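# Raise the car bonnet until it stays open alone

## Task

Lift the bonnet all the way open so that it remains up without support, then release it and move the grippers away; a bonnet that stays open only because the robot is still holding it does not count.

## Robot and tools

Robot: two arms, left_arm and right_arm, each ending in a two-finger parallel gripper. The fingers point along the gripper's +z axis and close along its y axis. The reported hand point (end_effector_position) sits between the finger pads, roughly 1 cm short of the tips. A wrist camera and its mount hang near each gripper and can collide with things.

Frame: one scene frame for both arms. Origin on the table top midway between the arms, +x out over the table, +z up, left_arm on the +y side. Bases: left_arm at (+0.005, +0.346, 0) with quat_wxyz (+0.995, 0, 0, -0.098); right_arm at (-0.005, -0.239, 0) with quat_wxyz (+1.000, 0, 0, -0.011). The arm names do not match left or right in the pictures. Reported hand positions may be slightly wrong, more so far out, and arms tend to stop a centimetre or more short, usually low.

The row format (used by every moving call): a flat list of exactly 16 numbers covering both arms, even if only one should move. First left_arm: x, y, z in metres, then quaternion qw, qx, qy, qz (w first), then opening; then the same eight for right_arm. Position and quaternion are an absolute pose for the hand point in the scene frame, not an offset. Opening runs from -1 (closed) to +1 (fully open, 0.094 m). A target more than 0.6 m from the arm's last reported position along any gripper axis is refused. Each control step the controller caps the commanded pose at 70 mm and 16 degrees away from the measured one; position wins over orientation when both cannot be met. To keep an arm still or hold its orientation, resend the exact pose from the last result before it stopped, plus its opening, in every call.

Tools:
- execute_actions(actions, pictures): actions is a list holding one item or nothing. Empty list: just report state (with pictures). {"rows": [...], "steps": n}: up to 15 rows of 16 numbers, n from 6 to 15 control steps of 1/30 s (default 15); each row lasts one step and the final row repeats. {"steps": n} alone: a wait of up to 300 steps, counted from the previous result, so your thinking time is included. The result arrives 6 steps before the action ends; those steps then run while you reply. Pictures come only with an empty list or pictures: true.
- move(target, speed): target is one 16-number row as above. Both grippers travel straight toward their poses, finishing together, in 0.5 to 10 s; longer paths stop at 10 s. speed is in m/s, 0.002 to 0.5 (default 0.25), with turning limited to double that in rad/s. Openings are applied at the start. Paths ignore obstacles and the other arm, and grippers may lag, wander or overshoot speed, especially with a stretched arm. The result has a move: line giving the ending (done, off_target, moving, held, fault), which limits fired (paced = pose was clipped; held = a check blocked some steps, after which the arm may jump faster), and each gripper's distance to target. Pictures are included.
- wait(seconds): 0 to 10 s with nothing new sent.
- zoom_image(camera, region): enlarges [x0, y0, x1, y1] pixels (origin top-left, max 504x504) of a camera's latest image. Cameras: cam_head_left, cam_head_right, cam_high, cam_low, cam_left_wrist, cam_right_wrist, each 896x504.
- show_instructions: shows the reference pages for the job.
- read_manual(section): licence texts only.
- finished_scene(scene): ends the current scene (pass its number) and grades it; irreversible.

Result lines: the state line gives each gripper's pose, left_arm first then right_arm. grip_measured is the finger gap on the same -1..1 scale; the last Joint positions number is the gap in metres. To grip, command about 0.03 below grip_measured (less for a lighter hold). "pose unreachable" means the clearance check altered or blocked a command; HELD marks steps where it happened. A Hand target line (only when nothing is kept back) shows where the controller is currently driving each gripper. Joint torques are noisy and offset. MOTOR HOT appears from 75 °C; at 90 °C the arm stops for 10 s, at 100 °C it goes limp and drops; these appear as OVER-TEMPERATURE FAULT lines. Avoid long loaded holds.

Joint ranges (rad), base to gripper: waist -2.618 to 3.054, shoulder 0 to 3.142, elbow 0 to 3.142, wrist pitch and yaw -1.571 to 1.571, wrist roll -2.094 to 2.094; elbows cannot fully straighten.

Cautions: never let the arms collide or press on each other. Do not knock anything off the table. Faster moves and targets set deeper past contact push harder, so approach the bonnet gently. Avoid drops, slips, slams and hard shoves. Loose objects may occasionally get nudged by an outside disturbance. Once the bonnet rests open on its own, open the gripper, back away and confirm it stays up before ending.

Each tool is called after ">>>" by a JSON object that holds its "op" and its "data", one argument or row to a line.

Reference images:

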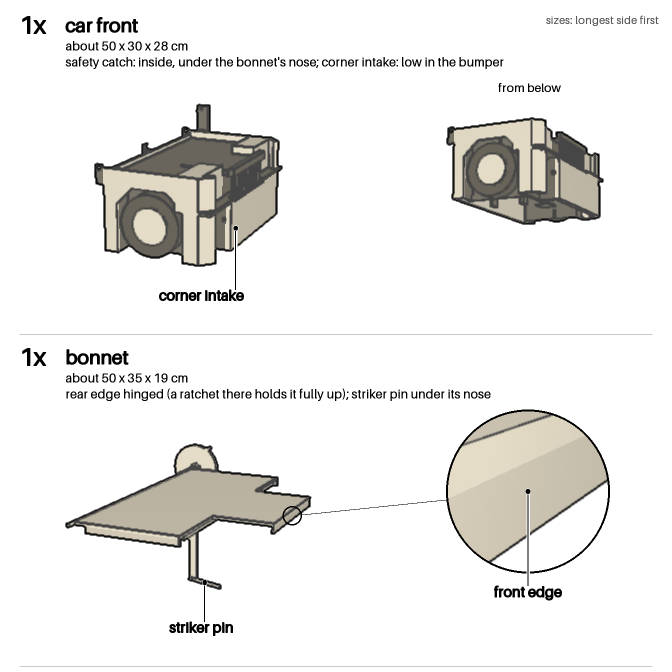

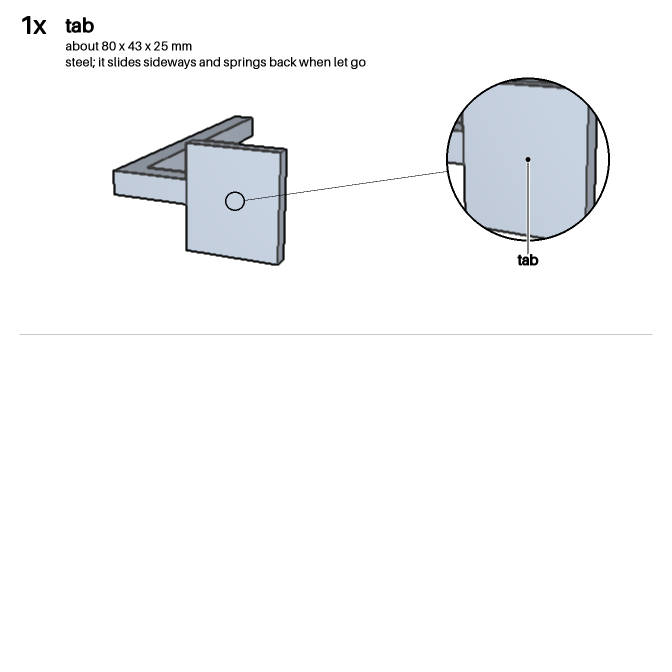

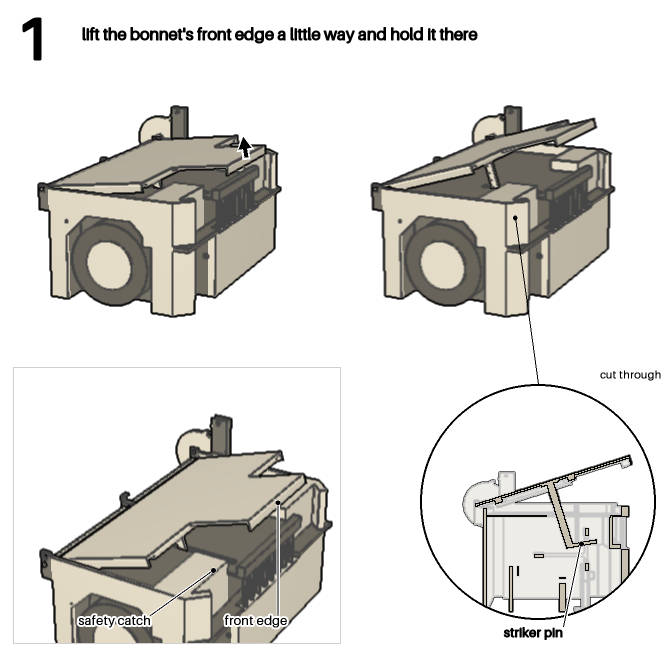

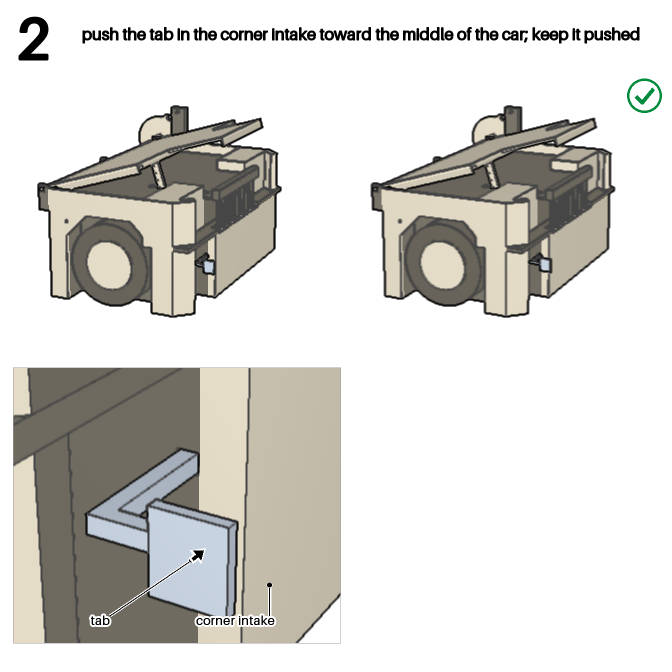

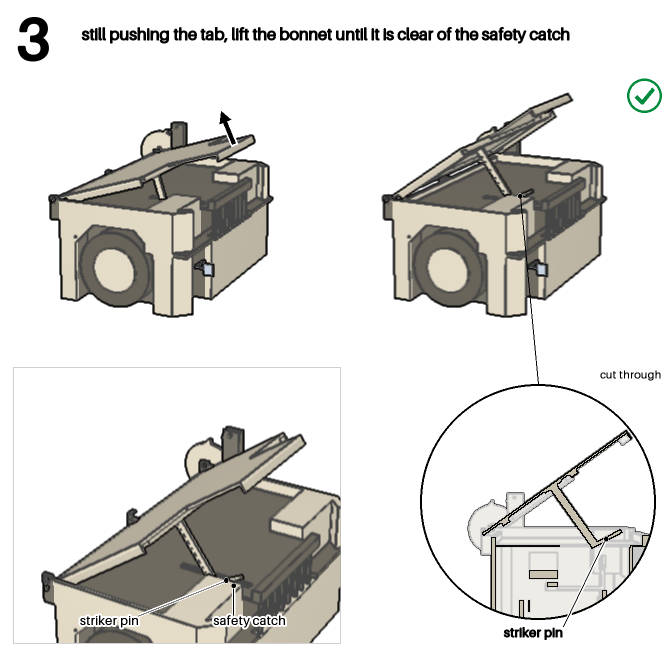

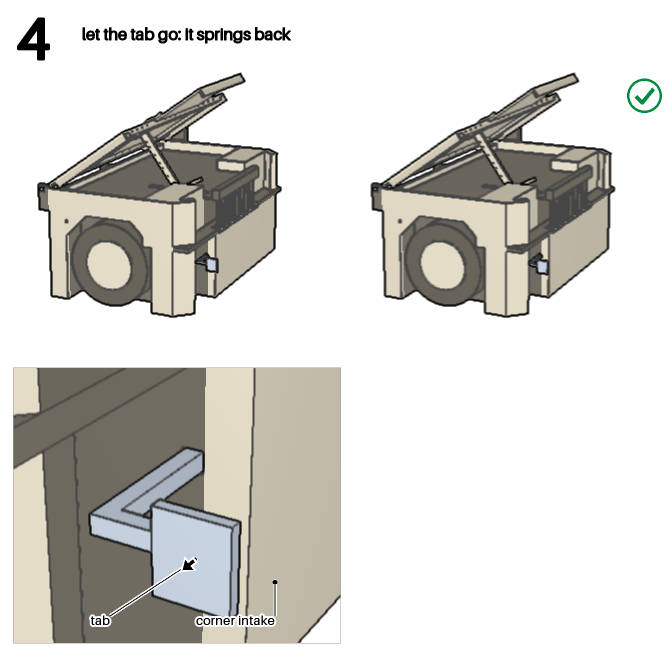

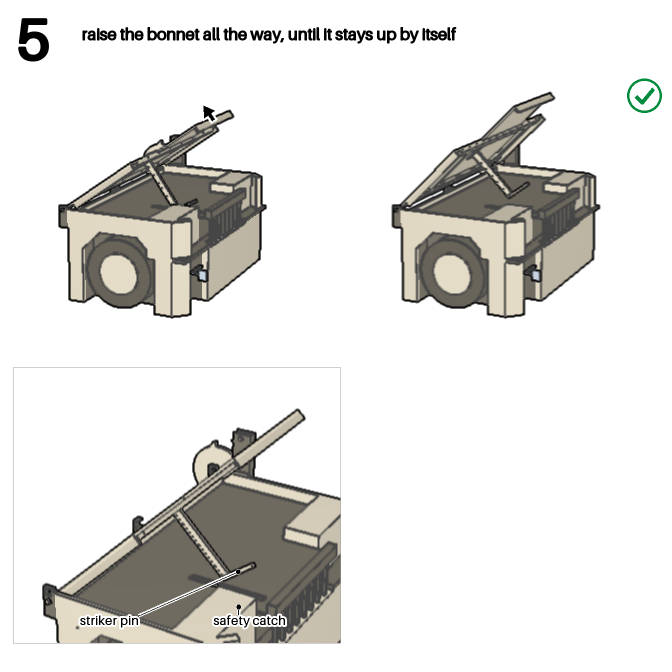

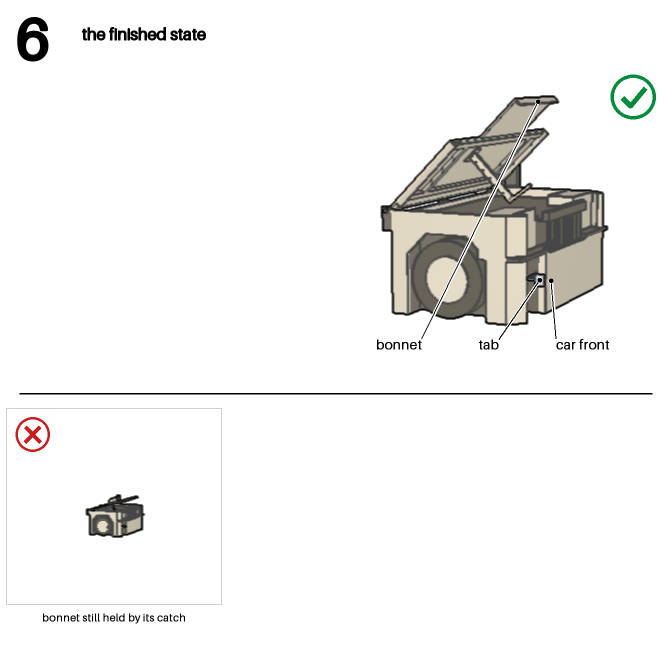

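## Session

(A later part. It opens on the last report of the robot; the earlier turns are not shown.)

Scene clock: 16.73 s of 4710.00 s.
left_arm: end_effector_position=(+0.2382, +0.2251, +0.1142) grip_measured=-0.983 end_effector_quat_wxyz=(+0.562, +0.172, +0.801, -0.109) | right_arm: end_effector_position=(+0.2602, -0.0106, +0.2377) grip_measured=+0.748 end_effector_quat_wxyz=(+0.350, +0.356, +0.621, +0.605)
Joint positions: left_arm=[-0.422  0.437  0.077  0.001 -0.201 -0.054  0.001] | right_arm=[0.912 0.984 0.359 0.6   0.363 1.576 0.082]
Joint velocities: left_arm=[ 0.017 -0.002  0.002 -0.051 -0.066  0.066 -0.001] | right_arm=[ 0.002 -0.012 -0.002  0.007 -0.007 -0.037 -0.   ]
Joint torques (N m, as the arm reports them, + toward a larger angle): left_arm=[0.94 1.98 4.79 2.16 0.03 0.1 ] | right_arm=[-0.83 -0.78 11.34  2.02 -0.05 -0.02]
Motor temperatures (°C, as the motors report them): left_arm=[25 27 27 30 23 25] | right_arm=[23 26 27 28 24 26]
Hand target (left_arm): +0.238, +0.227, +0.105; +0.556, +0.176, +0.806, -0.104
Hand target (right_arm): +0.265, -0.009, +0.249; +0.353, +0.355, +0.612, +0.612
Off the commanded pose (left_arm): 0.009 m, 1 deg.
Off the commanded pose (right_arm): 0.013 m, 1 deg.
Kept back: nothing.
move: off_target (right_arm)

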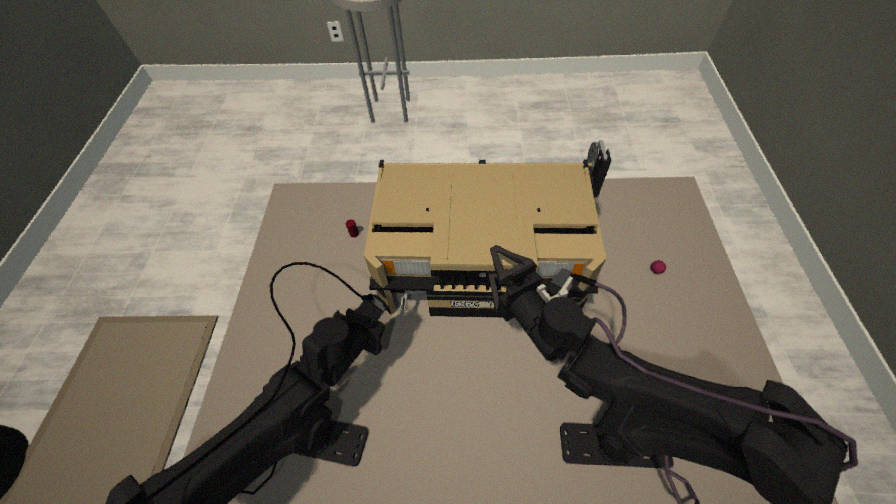

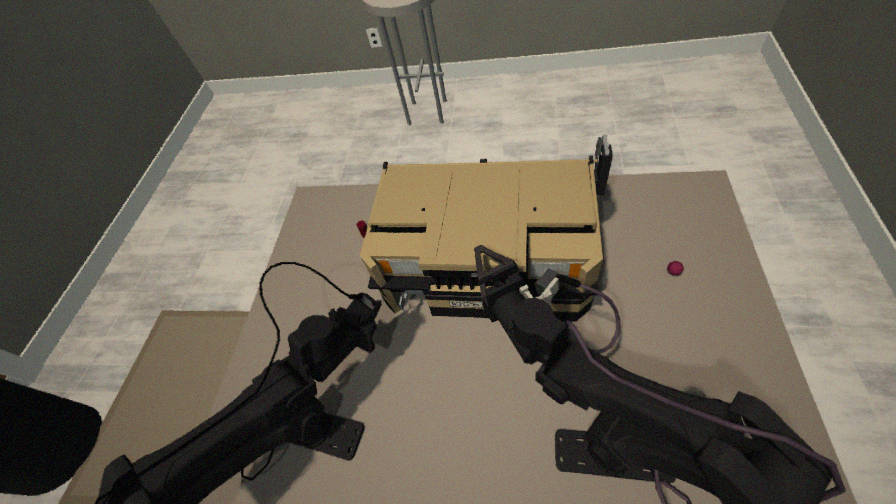

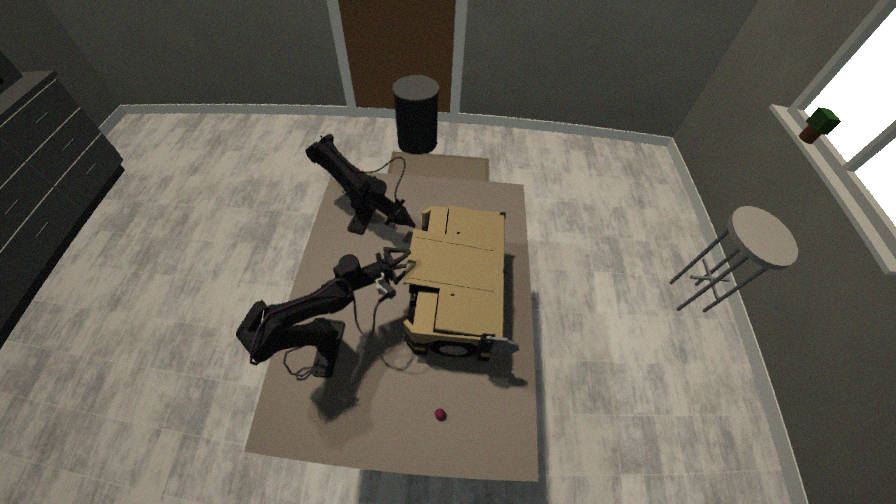

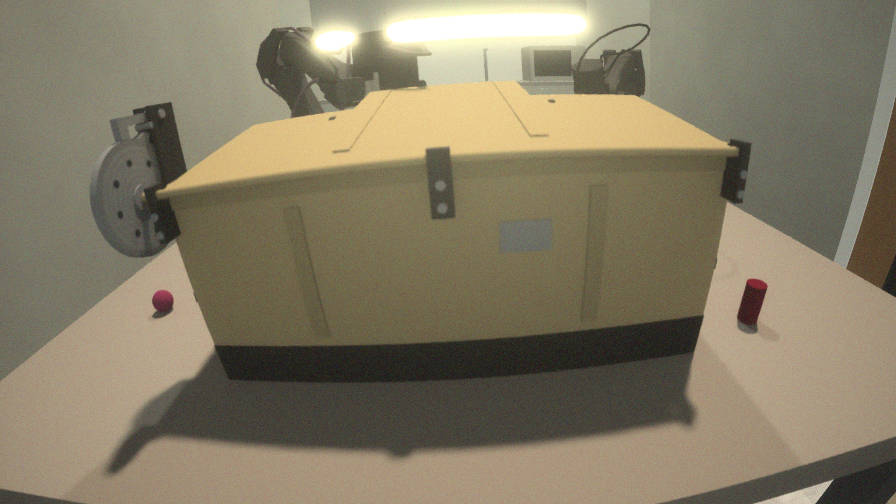

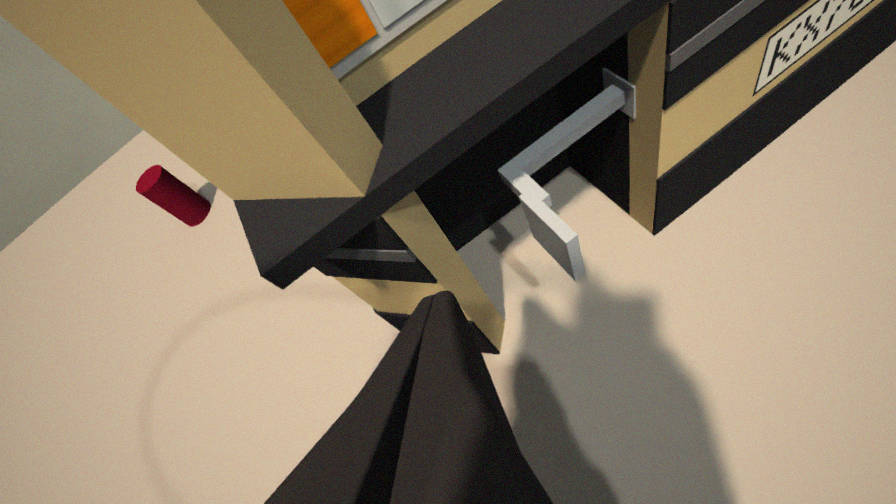

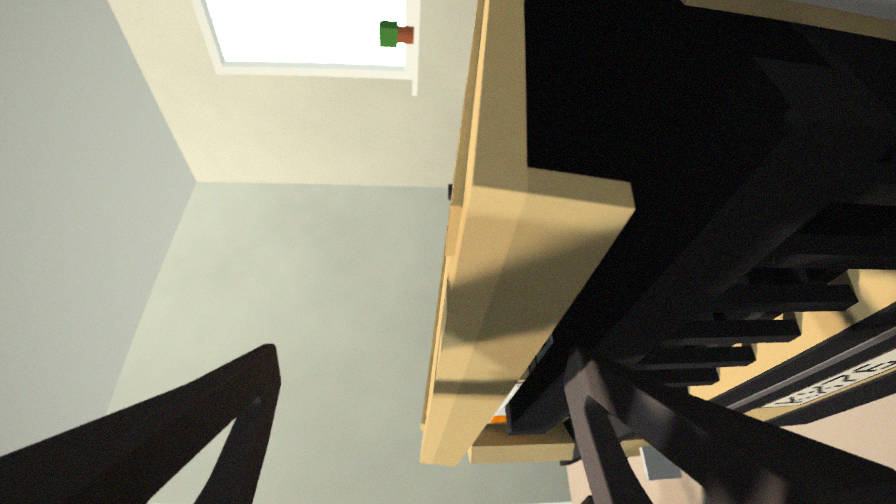

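>>> {"op": "move", "data": {
  "target": [0.25,0.215,0.075,0.556,0.176,0.806,-0.104,-1,0.29,-0.015,0.252,0.354,0.354,0.612,0.612,0.55],
  "speed": 0.04
}}

Scene clock: 18.63 s of 4710.00 s.
left_arm: end_effector_position=(+0.2522, +0.2163, +0.0833) grip_measured=-0.983 end_effector_quat_wxyz=(+0.555, +0.173, +0.807, -0.104) | right_arm: end_effector_position=(+0.2850, -0.0166, +0.2400) grip_measured=+0.551 end_effector_quat_wxyz=(+0.349, +0.357, +0.620, +0.605)
Joint positions: left_arm=[-0.422  0.799 -0.001  0.42  -0.206 -0.054  0.001] | right_arm=[0.791 1.051 0.396 0.63  0.243 1.576 0.073]
Joint velocities: left_arm=[-0.032  0.002 -0.007 -0.007 -0.007 -0.022 -0.   ] | right_arm=[-0.027 -0.012 -0.002  0.007 -0.007 -0.022  0.   ]
Joint torques (N m, as the arm reports them, + toward a larger angle): left_arm=[-1.05  0.87  4.35  2.15 -0.09 -0.04] | right_arm=[-0.8  -1.35 11.24  2.07 -0.1  -0.02]
Motor temperatures (°C, as the motors report them): left_arm=[25 27 27 30 23 25] | right_arm=[23 26 27 29 24 26]
Hand target (left_arm): +0.249, +0.216, +0.076; +0.550, +0.176, +0.810, -0.102
Hand target (right_arm): +0.290, -0.016, +0.251; +0.353, +0.356, +0.612, +0.612
Off the commanded pose (left_arm): 0.009 m, 0 deg.
Off the commanded pose (right_arm): 0.013 m, 1 deg.
joint sent to its limit (left arm) — the command would take joint 3 (elbow) past its lower limit, so that joint was sent only as far as its limit.
Kept back: nothing.
move: off_target (right_arm)

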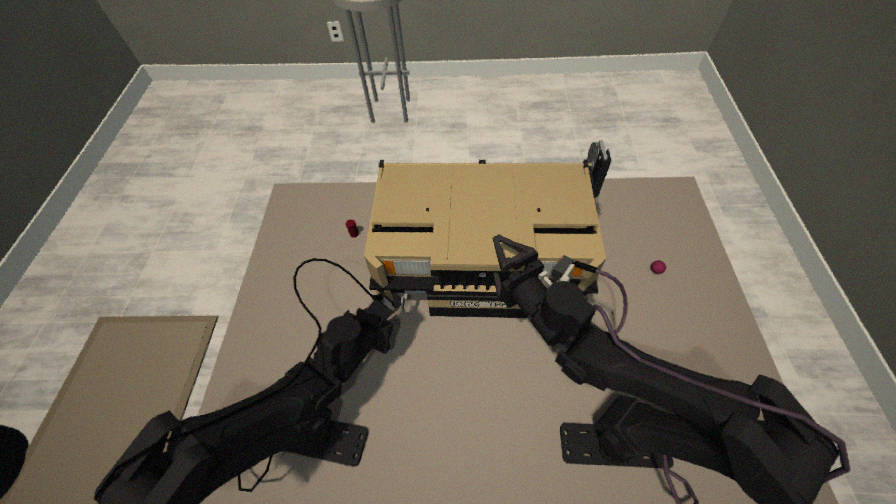

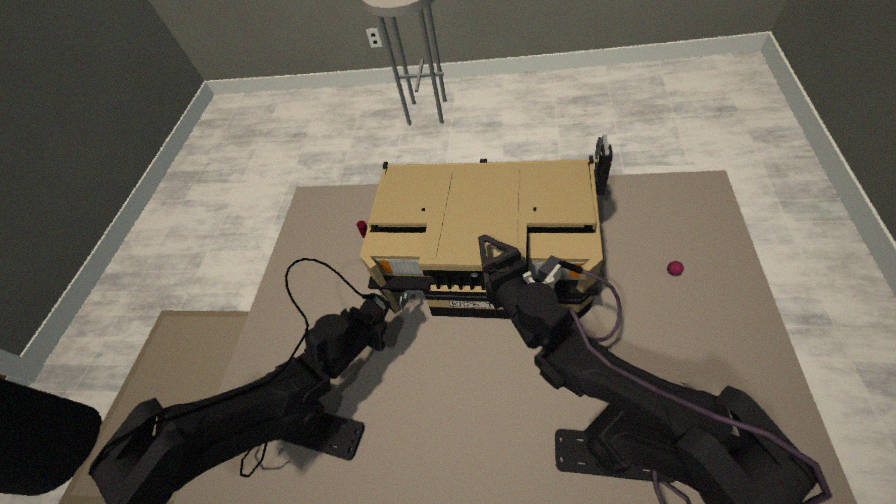

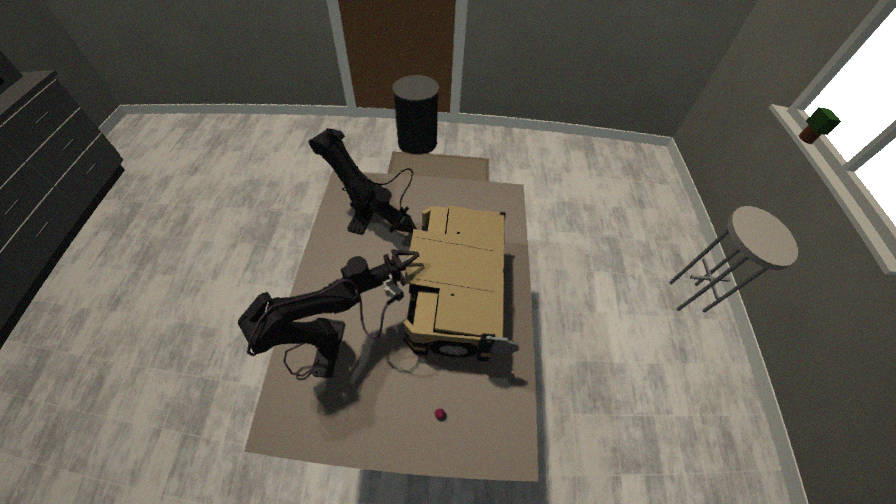

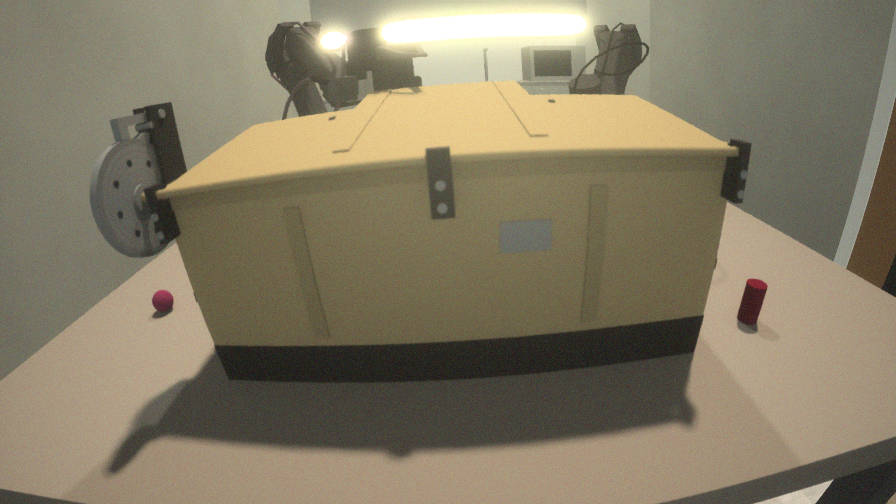

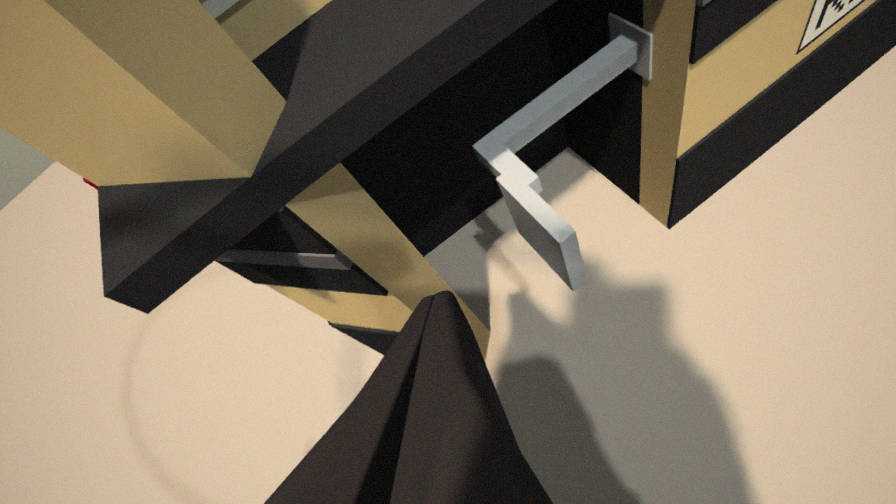

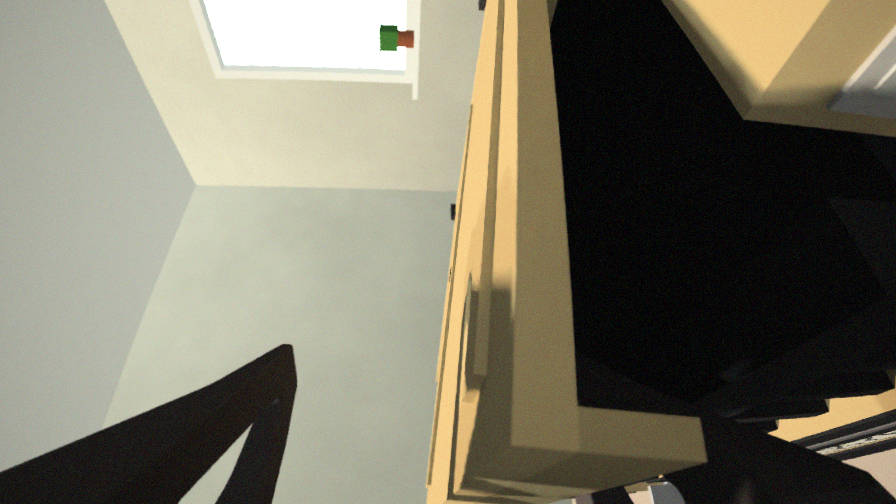

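>>> {"op": "move", "data": {
  "target": [0.262,0.205,0.07,0.556,0.176,0.806,-0.104,-1,0.293,-0.02,0.30,0.354,0.354,0.612,0.612,0.55],
  "speed": 0.04
}}

>>> {"op": "zoom_image", "data": {
  "camera": "cam_head_right",
  "region": [330, 240, 470, 340]
}}

Scene clock: 21.93 s of 4710.00 s.
left_arm: end_effector_position=(+0.2635, +0.2060, +0.0747) grip_measured=-0.983 end_effector_quat_wxyz=(+0.558, +0.175, +0.804, -0.105) | right_arm: end_effector_position=(+0.2896, -0.0136, +0.2521) grip_measured=+0.551 end_effector_quat_wxyz=(+0.328, +0.366, +0.653, +0.576)
Joint positions: left_arm=[-0.433  1.082 -0.001  0.712 -0.213 -0.054  0.001] | right_arm=[0.77  1.019 0.534 0.36  0.203 1.59  0.073]
Joint velocities: left_arm=[-0.002  0.007 -0.002  0.037 -0.007  0.022 -0.001] | right_arm=[-0.002  0.007 -0.012 -0.022 -0.081 -0.007  0.   ]
Joint torques (N m, as the arm reports them, + toward a larger angle): left_arm=[-0.81 -0.2   4.02  2.16 -0.13 -0.03] | right_arm=[-1.06 -5.32 13.46  2.37  0.11 -0.16]
Motor temperatures (°C, as the motors report them): left_arm=[25 27 27 31 23 25] | right_arm=[23 26 28 29 24 26]
Hand target (left_arm): +0.261, +0.206, +0.071; +0.556, +0.176, +0.806, -0.104
Hand target (right_arm): +0.292, -0.020, +0.299; +0.354, +0.355, +0.612, +0.612
Off the commanded pose (left_arm): 0.005 m, 0 deg.
Off the commanded pose (right_arm): 0.048 m, 7 deg.
Kept back: nothing.
move: off_target (right_arm)

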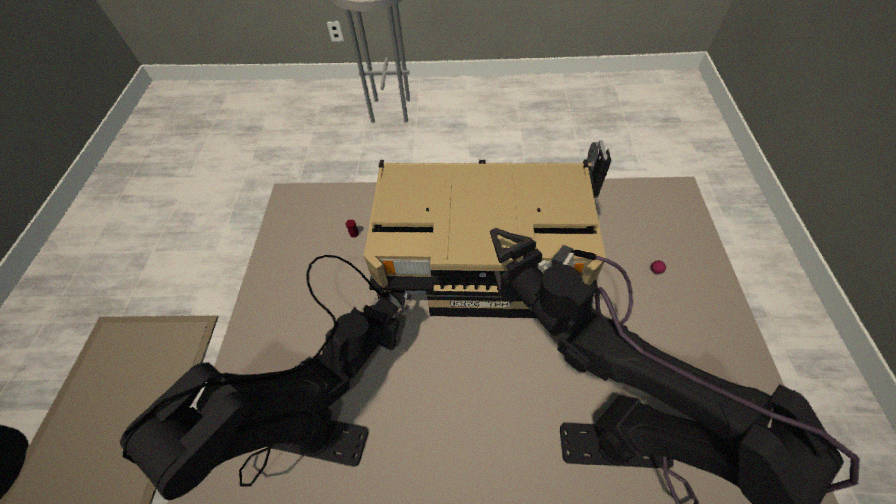

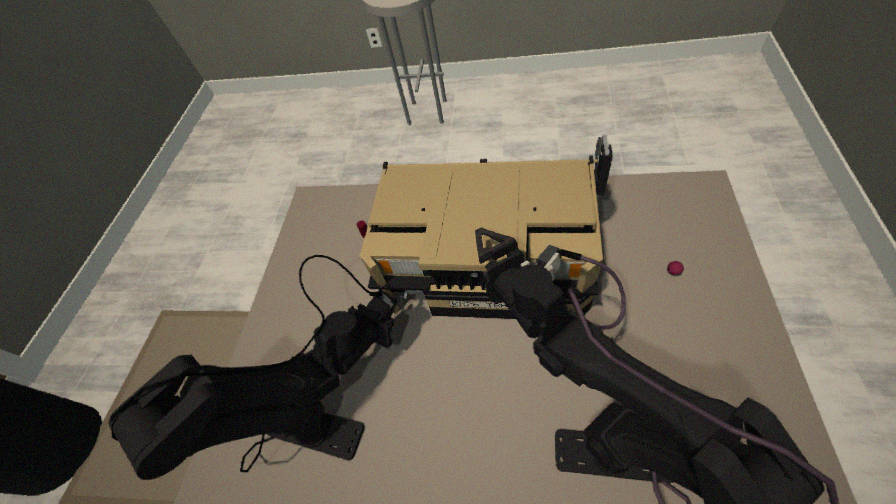

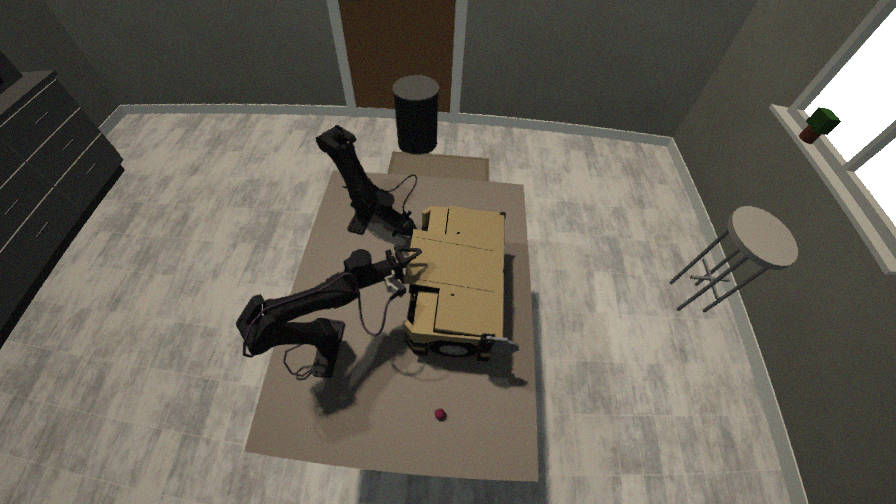

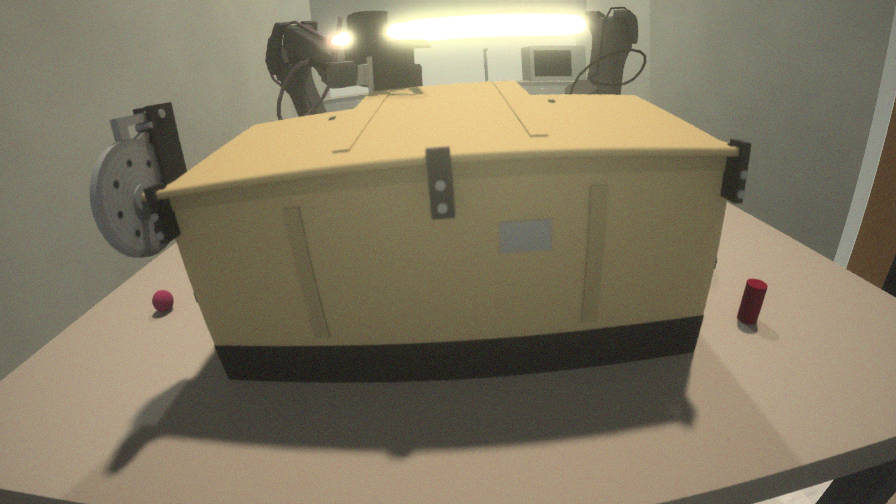

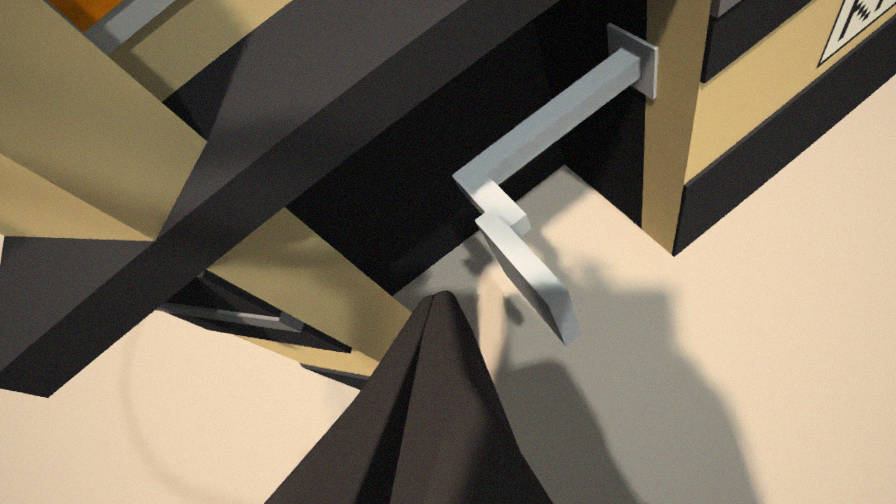

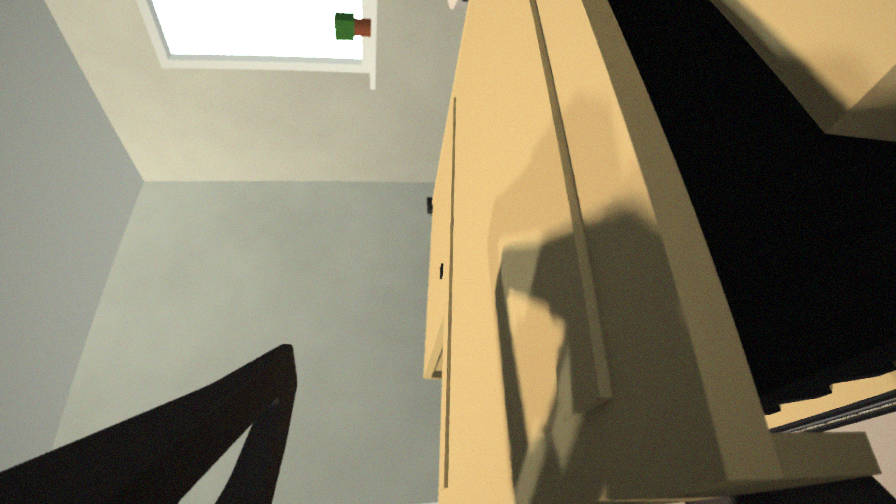

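Region (330, 240, 470, 340) of cam_head_right's 896x504 image, scaled by 3.600, with more detail than that image has; it fills the top 360 rows of this view, and the rest is white.

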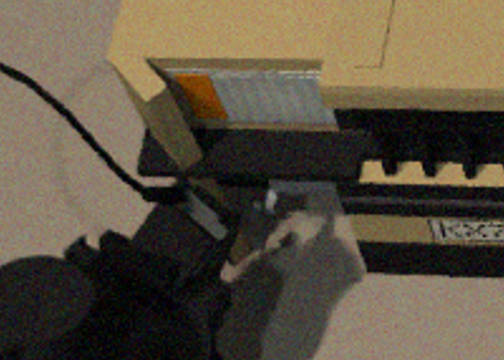

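>>> {"op": "move", "data": {
  "target": [0.262,0.205,0.07,0.556,0.176,0.806,-0.104,-1,0.295,-0.02,0.34,0.383,0.322,0.556,0.663,0.55],
  "speed": 0.05
}}

Scene clock: 25.60 s of 4710.00 s.
left_arm: end_effector_position=(+0.2643, +0.2056, +0.0744) grip_measured=-0.983 end_effector_quat_wxyz=(+0.559, +0.174, +0.804, -0.105) | right_arm: end_effector_position=(+0.2910, -0.0135, +0.2643) grip_measured=+0.551 end_effector_quat_wxyz=(+0.338, +0.357, +0.639, +0.591)
Joint positions: left_arm=[-0.433  1.1   -0.001  0.732 -0.214 -0.054  0.001] | right_arm=[0.767 1.019 0.534 0.41  0.203 1.575 0.073]
Joint velocities: left_arm=[-0.002  0.002 -0.002  0.007 -0.037  0.022 -0.   ] | right_arm=[ 0.012  0.012 -0.012 -0.051  0.022  0.007  0.001]
Joint torques (N m, as the arm reports them, + toward a larger angle): left_arm=[-0.92 -0.28  3.95  2.17 -0.12 -0.04] | right_arm=[-1.28 -5.32 12.64  3.53  0.05 -0.37]
Motor temperatures (°C, as the motors report them): left_arm=[25 27 27 31 23 25] | right_arm=[23 26 28 32 24 26]
Hand target (left_arm): +0.262, +0.205, +0.070; +0.556, +0.176, +0.806, -0.104
Hand target (right_arm): +0.290, -0.023, +0.337; +0.384, +0.324, +0.560, +0.659
Off the commanded pose (left_arm): 0.005 m, 1 deg.
Off the commanded pose (right_arm): 0.076 m, 14 deg.
Kept back: nothing.
move: off_target (right_arm)

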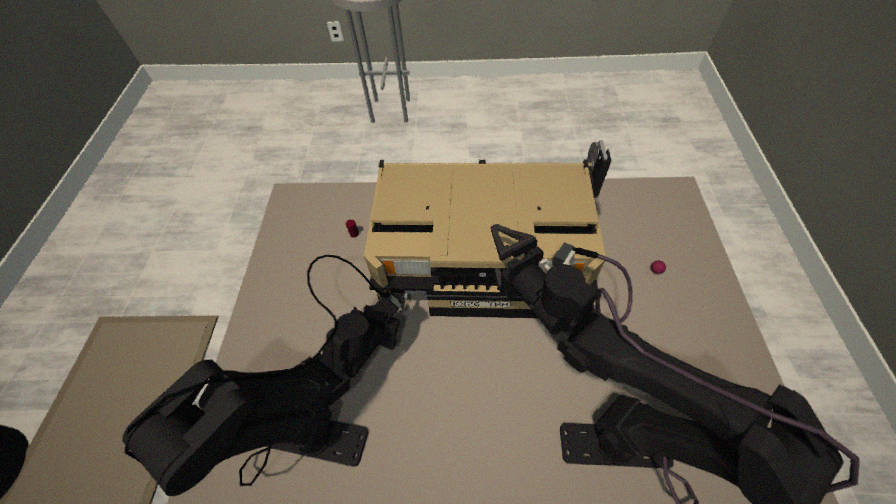

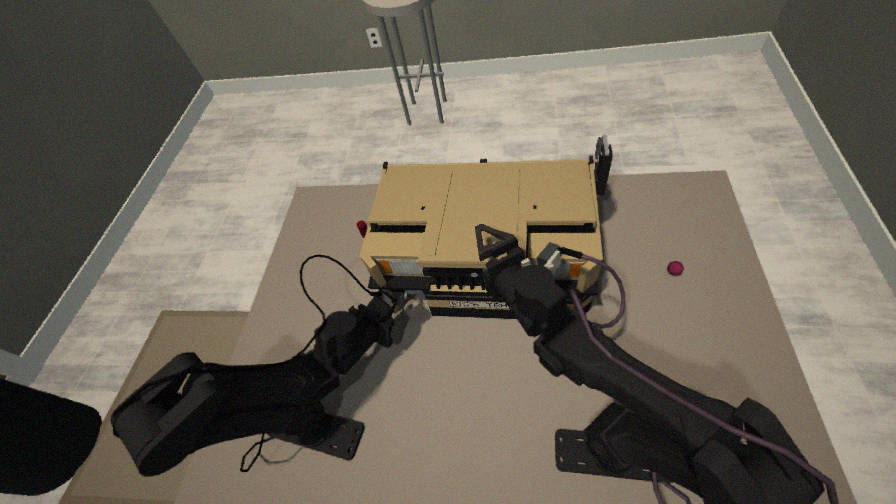

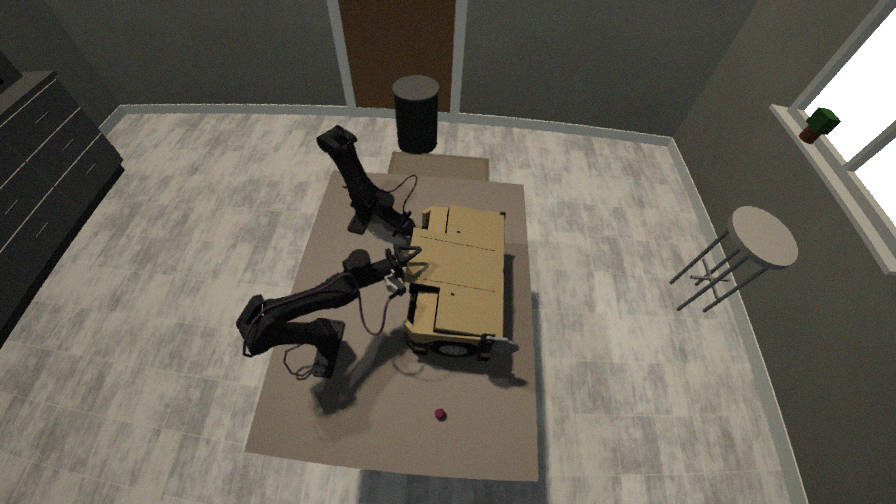

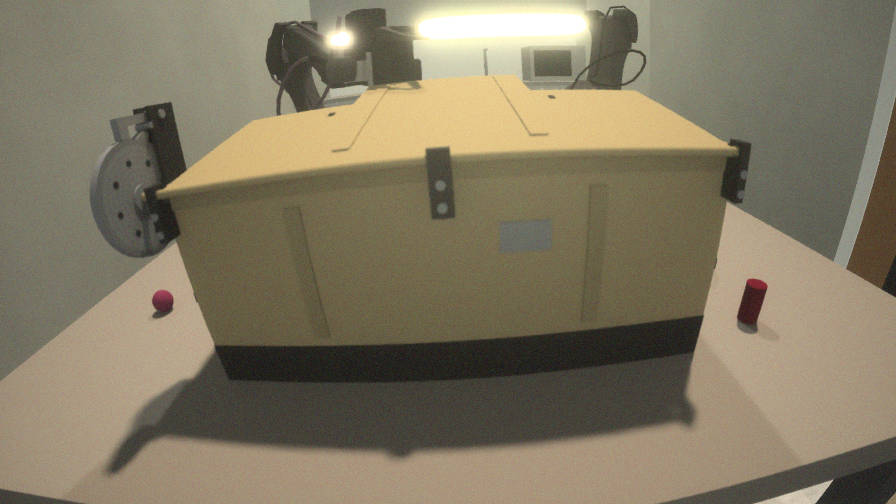

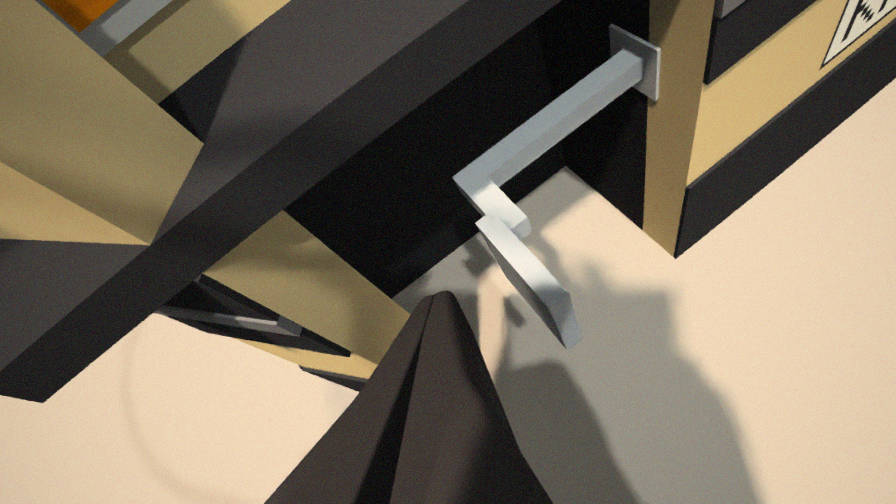

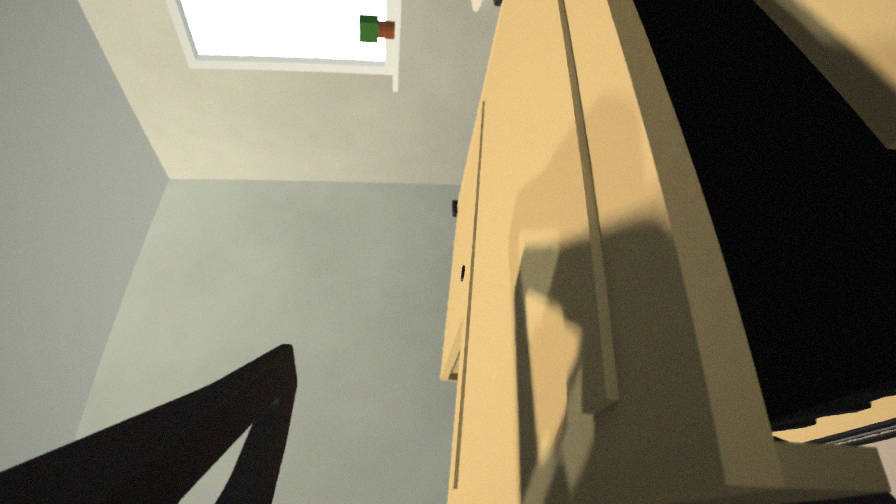

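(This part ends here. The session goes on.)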